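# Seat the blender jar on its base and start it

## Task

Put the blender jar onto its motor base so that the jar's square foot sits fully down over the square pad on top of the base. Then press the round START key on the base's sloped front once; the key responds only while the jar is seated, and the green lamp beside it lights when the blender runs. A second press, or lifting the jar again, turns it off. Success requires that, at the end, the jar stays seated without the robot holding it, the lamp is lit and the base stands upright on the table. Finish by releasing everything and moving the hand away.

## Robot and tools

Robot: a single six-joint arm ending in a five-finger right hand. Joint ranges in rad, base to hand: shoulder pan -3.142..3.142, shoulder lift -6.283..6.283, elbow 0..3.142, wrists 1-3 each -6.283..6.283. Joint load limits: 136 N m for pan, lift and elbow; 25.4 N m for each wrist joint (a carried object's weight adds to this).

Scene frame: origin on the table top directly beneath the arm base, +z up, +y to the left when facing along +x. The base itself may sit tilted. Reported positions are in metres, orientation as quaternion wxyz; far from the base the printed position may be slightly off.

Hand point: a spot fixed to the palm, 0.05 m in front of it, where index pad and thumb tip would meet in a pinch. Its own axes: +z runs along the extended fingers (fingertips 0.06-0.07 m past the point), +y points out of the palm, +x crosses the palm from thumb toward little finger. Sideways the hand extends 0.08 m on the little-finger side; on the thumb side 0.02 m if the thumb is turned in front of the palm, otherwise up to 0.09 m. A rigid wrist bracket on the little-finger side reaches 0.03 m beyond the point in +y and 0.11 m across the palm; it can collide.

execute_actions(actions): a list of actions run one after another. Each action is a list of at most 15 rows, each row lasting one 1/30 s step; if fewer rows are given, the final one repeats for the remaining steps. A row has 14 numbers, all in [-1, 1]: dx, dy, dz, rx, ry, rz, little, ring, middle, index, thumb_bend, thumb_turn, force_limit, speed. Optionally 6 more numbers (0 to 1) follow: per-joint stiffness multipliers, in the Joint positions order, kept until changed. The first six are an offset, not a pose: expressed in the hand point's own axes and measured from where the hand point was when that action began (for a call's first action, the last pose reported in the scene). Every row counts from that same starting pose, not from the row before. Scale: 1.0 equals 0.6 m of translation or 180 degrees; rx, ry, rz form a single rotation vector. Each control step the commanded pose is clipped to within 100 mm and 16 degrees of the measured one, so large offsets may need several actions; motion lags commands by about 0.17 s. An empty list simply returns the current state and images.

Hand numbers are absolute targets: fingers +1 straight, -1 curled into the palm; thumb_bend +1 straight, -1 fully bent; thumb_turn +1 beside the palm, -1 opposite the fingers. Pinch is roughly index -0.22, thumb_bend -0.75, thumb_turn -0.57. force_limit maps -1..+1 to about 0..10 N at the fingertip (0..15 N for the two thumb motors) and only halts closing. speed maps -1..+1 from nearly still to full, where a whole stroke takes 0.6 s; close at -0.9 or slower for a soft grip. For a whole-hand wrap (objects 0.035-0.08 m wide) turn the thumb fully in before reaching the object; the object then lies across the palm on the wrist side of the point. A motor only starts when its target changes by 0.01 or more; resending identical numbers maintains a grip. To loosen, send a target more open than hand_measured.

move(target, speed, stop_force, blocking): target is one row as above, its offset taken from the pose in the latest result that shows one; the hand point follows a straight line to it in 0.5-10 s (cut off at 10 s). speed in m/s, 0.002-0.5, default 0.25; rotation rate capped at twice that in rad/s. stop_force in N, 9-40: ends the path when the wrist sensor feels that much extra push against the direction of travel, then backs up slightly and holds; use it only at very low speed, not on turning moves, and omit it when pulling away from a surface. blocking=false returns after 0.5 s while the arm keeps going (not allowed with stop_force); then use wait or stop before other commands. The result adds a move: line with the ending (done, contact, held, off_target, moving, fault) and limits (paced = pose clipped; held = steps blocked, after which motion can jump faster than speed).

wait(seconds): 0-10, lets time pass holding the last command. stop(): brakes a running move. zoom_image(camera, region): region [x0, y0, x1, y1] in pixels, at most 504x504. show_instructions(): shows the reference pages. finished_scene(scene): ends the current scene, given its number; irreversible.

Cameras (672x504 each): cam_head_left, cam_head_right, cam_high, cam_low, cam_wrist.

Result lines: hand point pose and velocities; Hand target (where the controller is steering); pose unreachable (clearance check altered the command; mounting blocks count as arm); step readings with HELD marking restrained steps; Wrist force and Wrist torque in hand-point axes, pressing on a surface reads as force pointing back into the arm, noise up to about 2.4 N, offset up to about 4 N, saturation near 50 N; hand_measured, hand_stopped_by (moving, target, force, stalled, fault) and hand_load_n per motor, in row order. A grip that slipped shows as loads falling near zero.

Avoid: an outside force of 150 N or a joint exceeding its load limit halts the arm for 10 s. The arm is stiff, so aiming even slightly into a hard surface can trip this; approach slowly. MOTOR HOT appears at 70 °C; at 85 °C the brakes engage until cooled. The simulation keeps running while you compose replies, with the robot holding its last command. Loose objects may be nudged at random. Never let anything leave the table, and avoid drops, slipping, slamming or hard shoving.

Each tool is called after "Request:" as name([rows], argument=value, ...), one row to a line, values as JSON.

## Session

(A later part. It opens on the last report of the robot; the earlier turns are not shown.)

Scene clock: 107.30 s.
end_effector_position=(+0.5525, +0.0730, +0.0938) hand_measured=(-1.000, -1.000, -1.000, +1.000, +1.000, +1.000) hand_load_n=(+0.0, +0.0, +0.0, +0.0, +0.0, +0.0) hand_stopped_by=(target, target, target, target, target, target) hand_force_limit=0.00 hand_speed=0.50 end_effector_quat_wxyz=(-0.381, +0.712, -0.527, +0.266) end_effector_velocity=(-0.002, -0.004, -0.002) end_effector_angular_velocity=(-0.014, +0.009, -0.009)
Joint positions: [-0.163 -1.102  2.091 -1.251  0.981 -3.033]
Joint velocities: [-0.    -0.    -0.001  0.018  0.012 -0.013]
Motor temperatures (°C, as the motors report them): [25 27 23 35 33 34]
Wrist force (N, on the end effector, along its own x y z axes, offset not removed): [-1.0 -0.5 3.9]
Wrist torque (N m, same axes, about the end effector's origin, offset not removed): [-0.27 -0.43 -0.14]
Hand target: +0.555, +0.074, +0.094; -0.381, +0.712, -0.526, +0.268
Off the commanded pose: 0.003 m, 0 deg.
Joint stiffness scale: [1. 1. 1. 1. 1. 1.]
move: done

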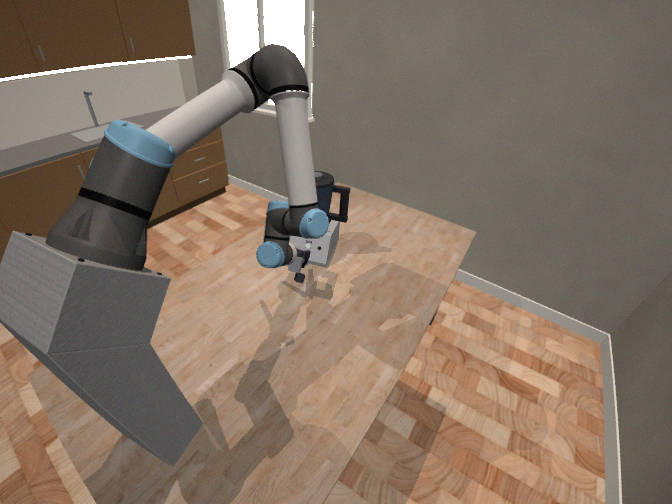

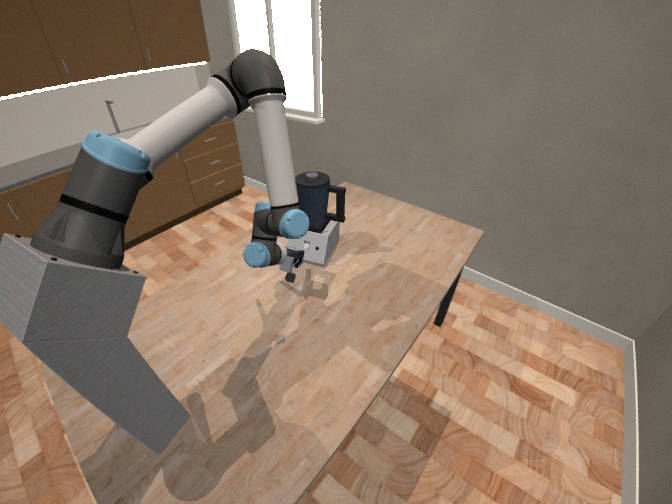

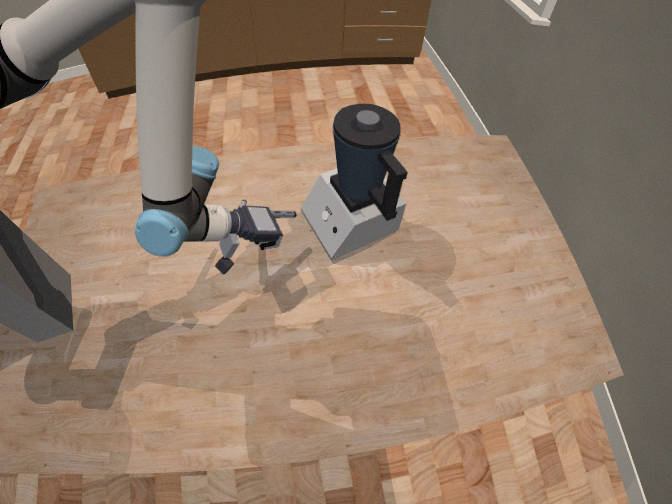

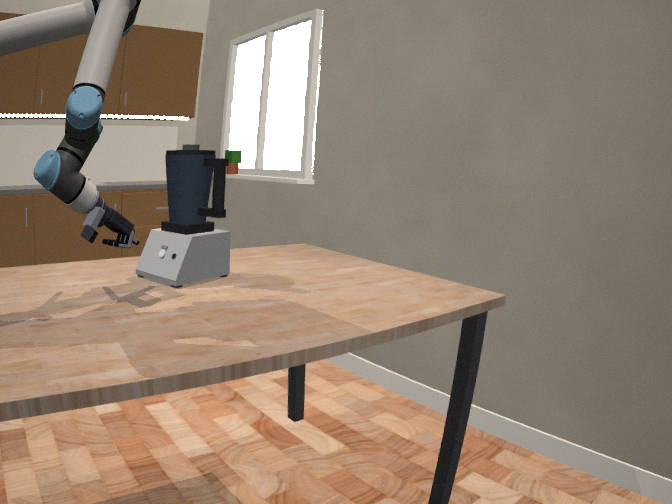

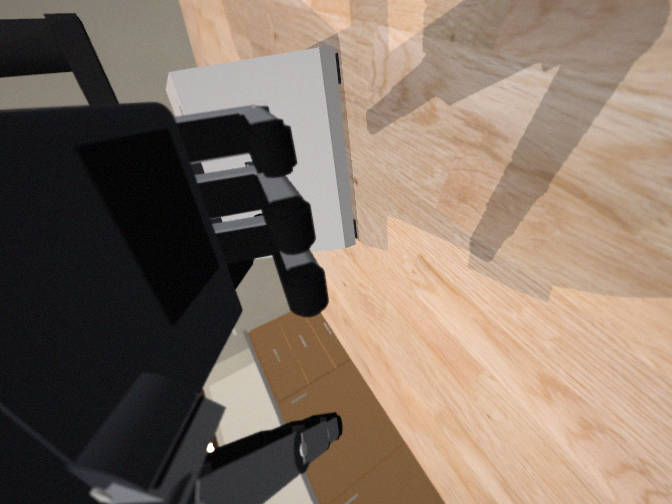

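Request:
move(target=[0.03,-0.025,0.082,0,0,0,-1,-1,-1,1,1,1,0,0.5], speed=0.1)

Request:
zoom_image(camera="cam_high", region=[220,160,400,295])

Request:
zoom_image(camera="cam_low", region=[60,190,240,300])

Request:
zoom_image(camera="cam_head_left", region=[270,210,350,290])

Scene clock: 114.50 s.
end_effector_position=(+0.6040, +0.0704, +0.0789) hand_measured=(-1.000, -1.000, -1.000, +1.000, +1.000, +1.000) hand_load_n=(+0.0, +0.0, +0.0, +0.0, +0.0, +0.0) hand_stopped_by=(target, target, target, target, target, target) hand_force_limit=0.00 hand_speed=0.50 end_effector_quat_wxyz=(-0.381, +0.711, -0.527, +0.267) end_effector_velocity=(-0.002, +0.000, -0.003) end_effector_angular_velocity=(+0.000, +0.012, -0.004)
Joint positions: [-0.141 -1.079  1.94  -1.12   1.002 -3.039]
Joint velocities: [ 0.002  0.003 -0.004  0.014  0.002 -0.002]
Motor temperatures (°C, as the motors report them): [25 27 23 35 33 34]
Wrist force (N, on the end effector, along its own x y z axes, offset not removed): [-2.1 -1.3 0.6]
Wrist torque (N m, same axes, about the end effector's origin, offset not removed): [-0.36 -0.05 -0.27]
Hand target: +0.605, +0.071, +0.078; -0.381, +0.712, -0.527, +0.266
Off the commanded pose: 0.001 m, 0 deg.
Joint stiffness scale: [1. 1. 1. 1. 1. 1.]
move: done

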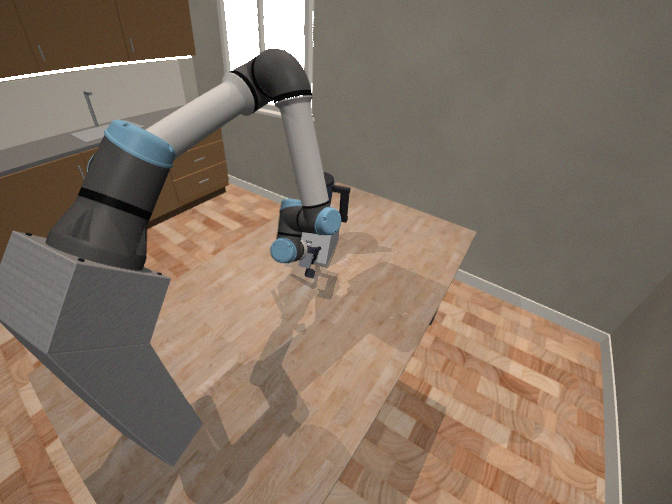

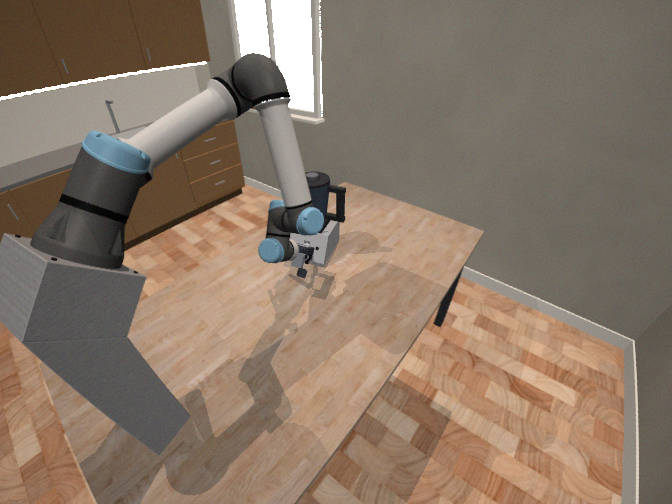

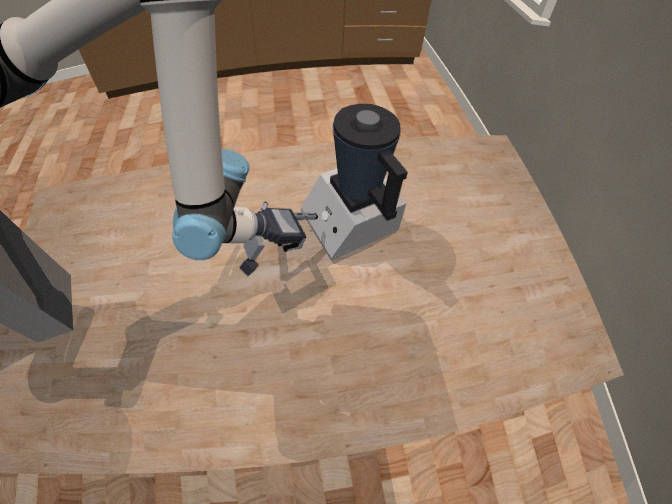

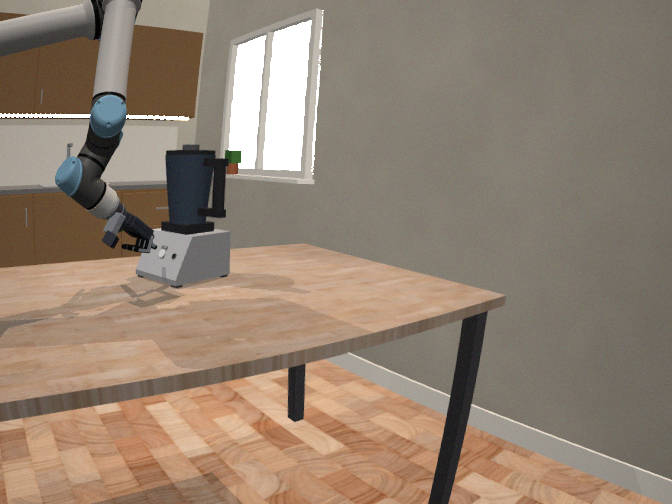

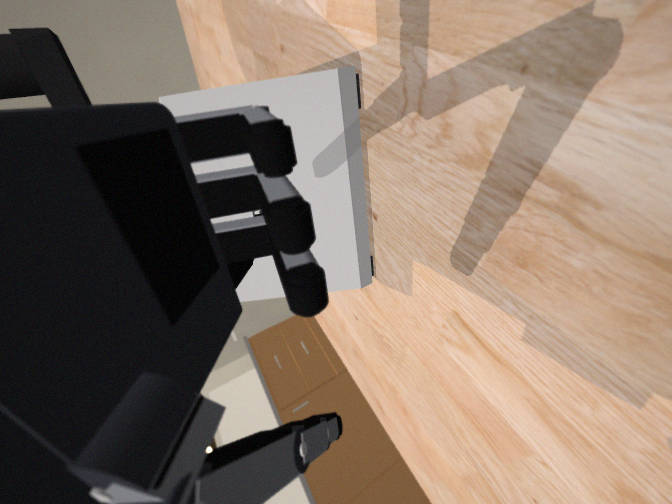

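Region (220, 160, 400, 295) of cam_high's 672x504 image, scaled by 2.800, with more detail than that image has; it fills the top 378 rows of this view, and the rest is white.

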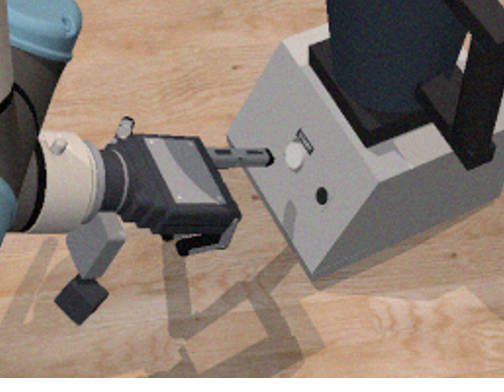

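Region (60, 190, 240, 300) of cam_low's 672x504 image, scaled by 2.800, with more detail than that image has.

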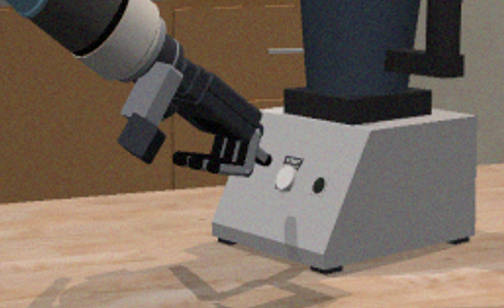

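Region (270, 210, 350, 290) of cam_head_left's 672x504 image, scaled by 6.300, with more detail than that image has.

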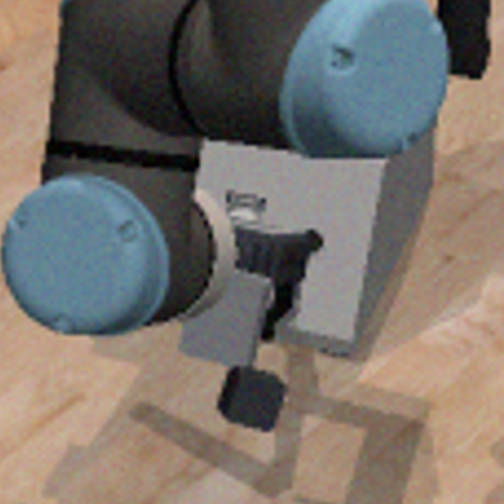

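Request:
move(target=[-0.003,0.004,0.065,0,0,0,-1,-1,-1,1,1,1,0,0.5], speed=0.012, stop_force=9)

Request:
move(target=[0,0,-0.22,0,0,0,-1,-1,-1,1,1,1,0,0.5], speed=0.2)

Scene clock: 121.93 s.
end_effector_position=(+0.6300, +0.0802, +0.0574) hand_measured=(-1.000, -1.000, -1.000, +1.000, +1.000, +1.000) hand_load_n=(+0.0, +0.0, +0.0, +0.5, +0.0, +0.0) hand_stopped_by=(target, target, target, target, target, target) hand_force_limit=0.00 hand_speed=0.50 end_effector_quat_wxyz=(-0.380, +0.711, -0.528, +0.267) end_effector_velocity=(-0.001, +0.002, -0.000) end_effector_angular_velocity=(+0.004, +0.001, +0.001)
Joint positions: [-0.102 -1.033  1.833 -1.052  1.041 -3.051]
Joint velocities: [ 0.002  0.     0.002 -0.003 -0.001  0.002]
Motor temperatures (°C, as the motors report them): [25 27 23 35 33 34]
Wrist force (N, on the end effector, along its own x y z axes, offset not removed): [-1.5 -4.4 -15.4]
Wrist torque (N m, same axes, about the end effector's origin, offset not removed): [1.26 -0.20 -0.19]
Hand target: +0.630, +0.080, +0.058; -0.381, +0.711, -0.527, +0.267
Off the commanded pose: 0.004 m, 0 deg.
Joint stiffness scale: [1. 1. 1. 1. 1. 1.]
move: contact

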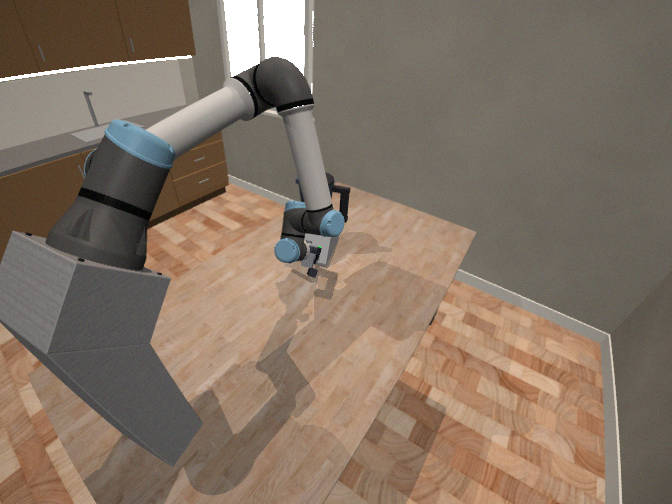

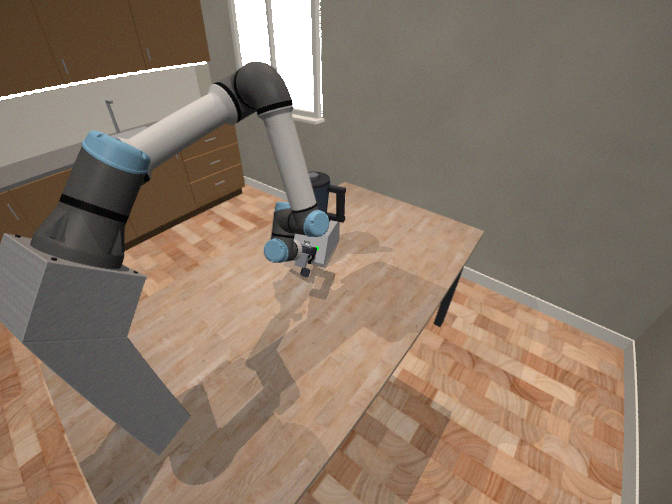

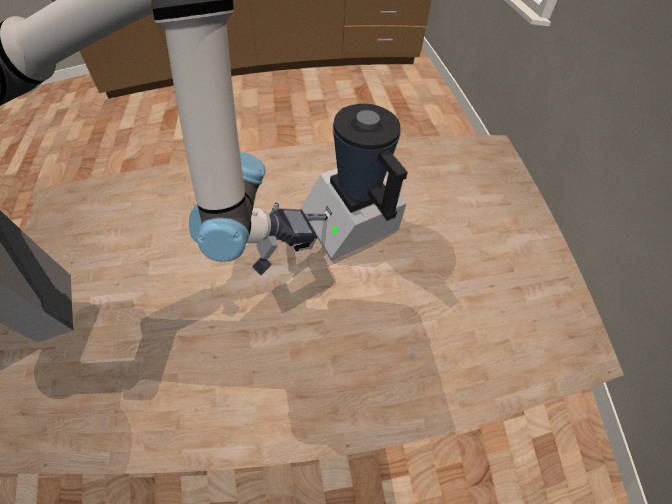

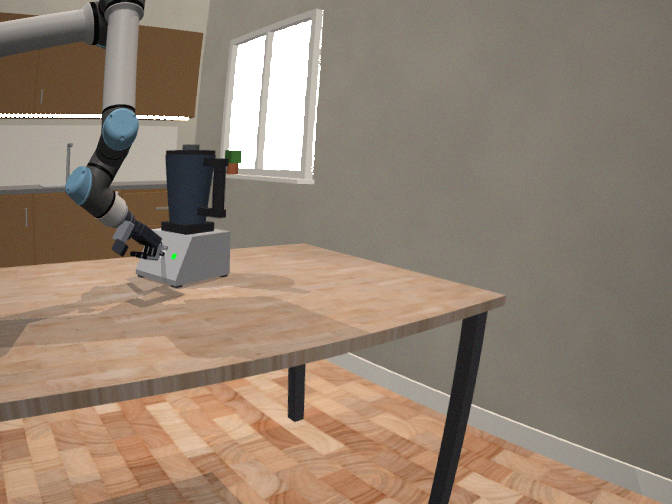

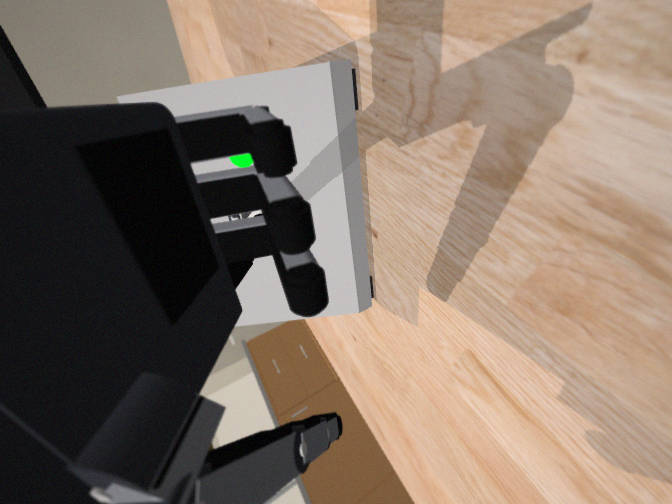

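Scene clock: 123.23 s.
end_effector_position=(+0.5277, +0.0462, +0.1313) hand_measured=(-1.000, -1.000, -1.000, +1.000, +1.000, +1.000) hand_load_n=(+0.0, +0.0, +0.0, +0.0, +0.0, +0.0) hand_stopped_by=(target, target, target, target, target, target) hand_force_limit=0.00 hand_speed=0.50 end_effector_quat_wxyz=(-0.380, +0.712, -0.528, +0.266) end_effector_velocity=(-0.000, +0.001, +0.002) end_effector_angular_velocity=(+0.006, -0.006, +0.007)
Joint positions: [-0.267 -1.176  2.215 -1.32   0.881 -2.999]
Joint velocities: [-0.003 -0.001  0.006 -0.016 -0.01   0.008]
Motor temperatures (°C, as the motors report them): [25 27 23 35 33 34]
Wrist force (N, on the end effector, along its own x y z axes, offset not removed): [0.1 0.1 0.4]
Wrist torque (N m, same axes, about the end effector's origin, offset not removed): [-0.17 -0.21 0.03]
Hand target: +0.527, +0.046, +0.133; -0.380, +0.711, -0.528, +0.267
Off the commanded pose: 0.001 m, 0 deg.
Joint stiffness scale: [1. 1. 1. 1. 1. 1.]
move: done

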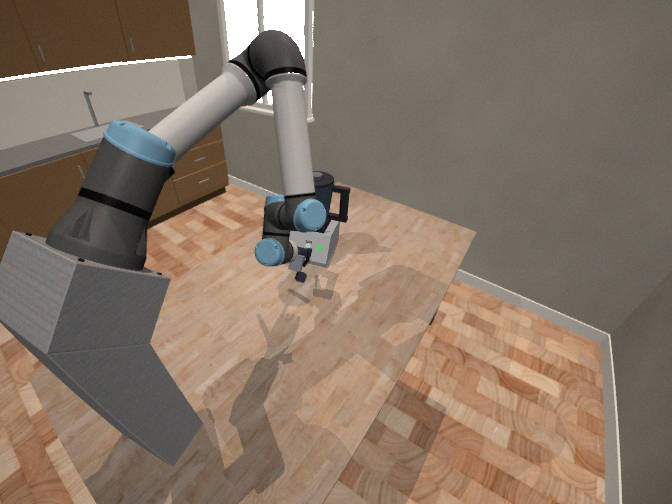

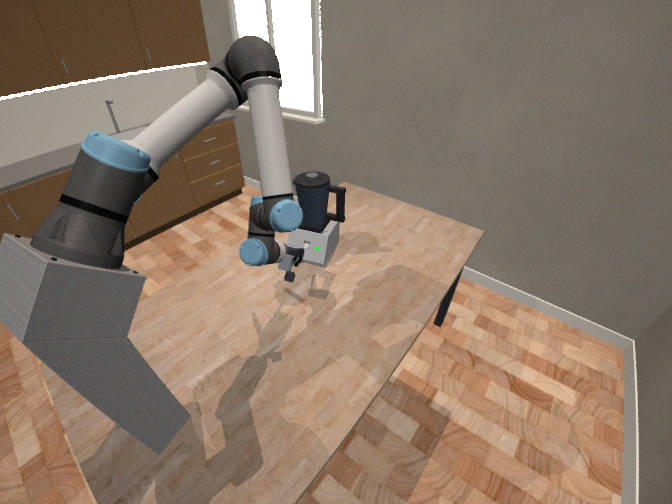

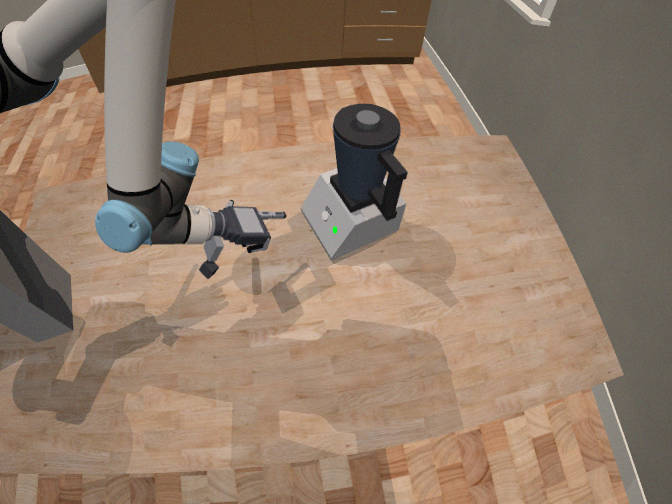

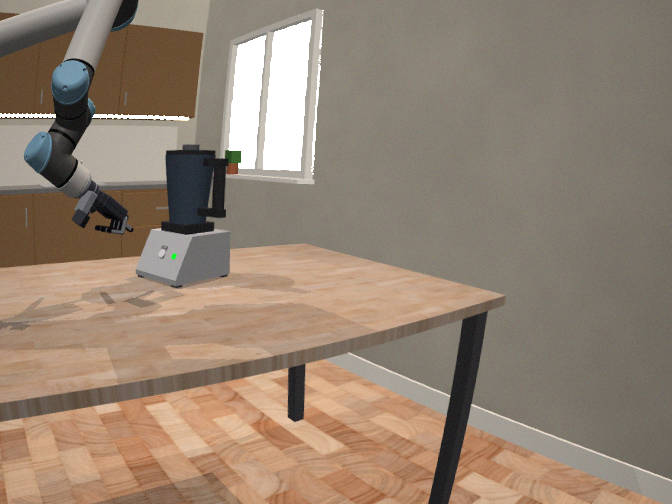

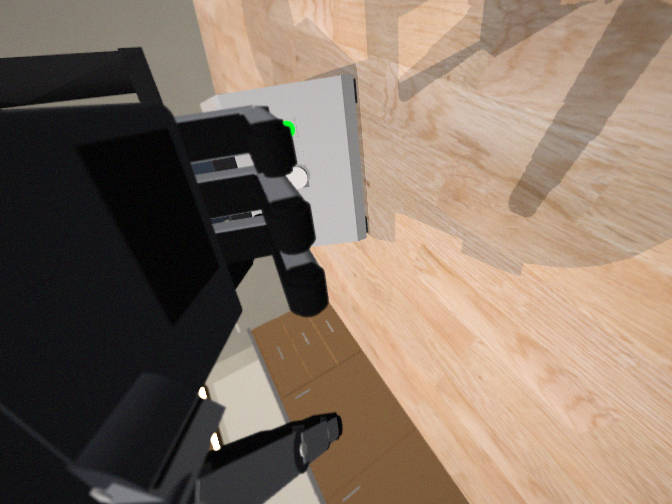

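Request:
finished_scene(scene=2)

The scene is finished: the task was done.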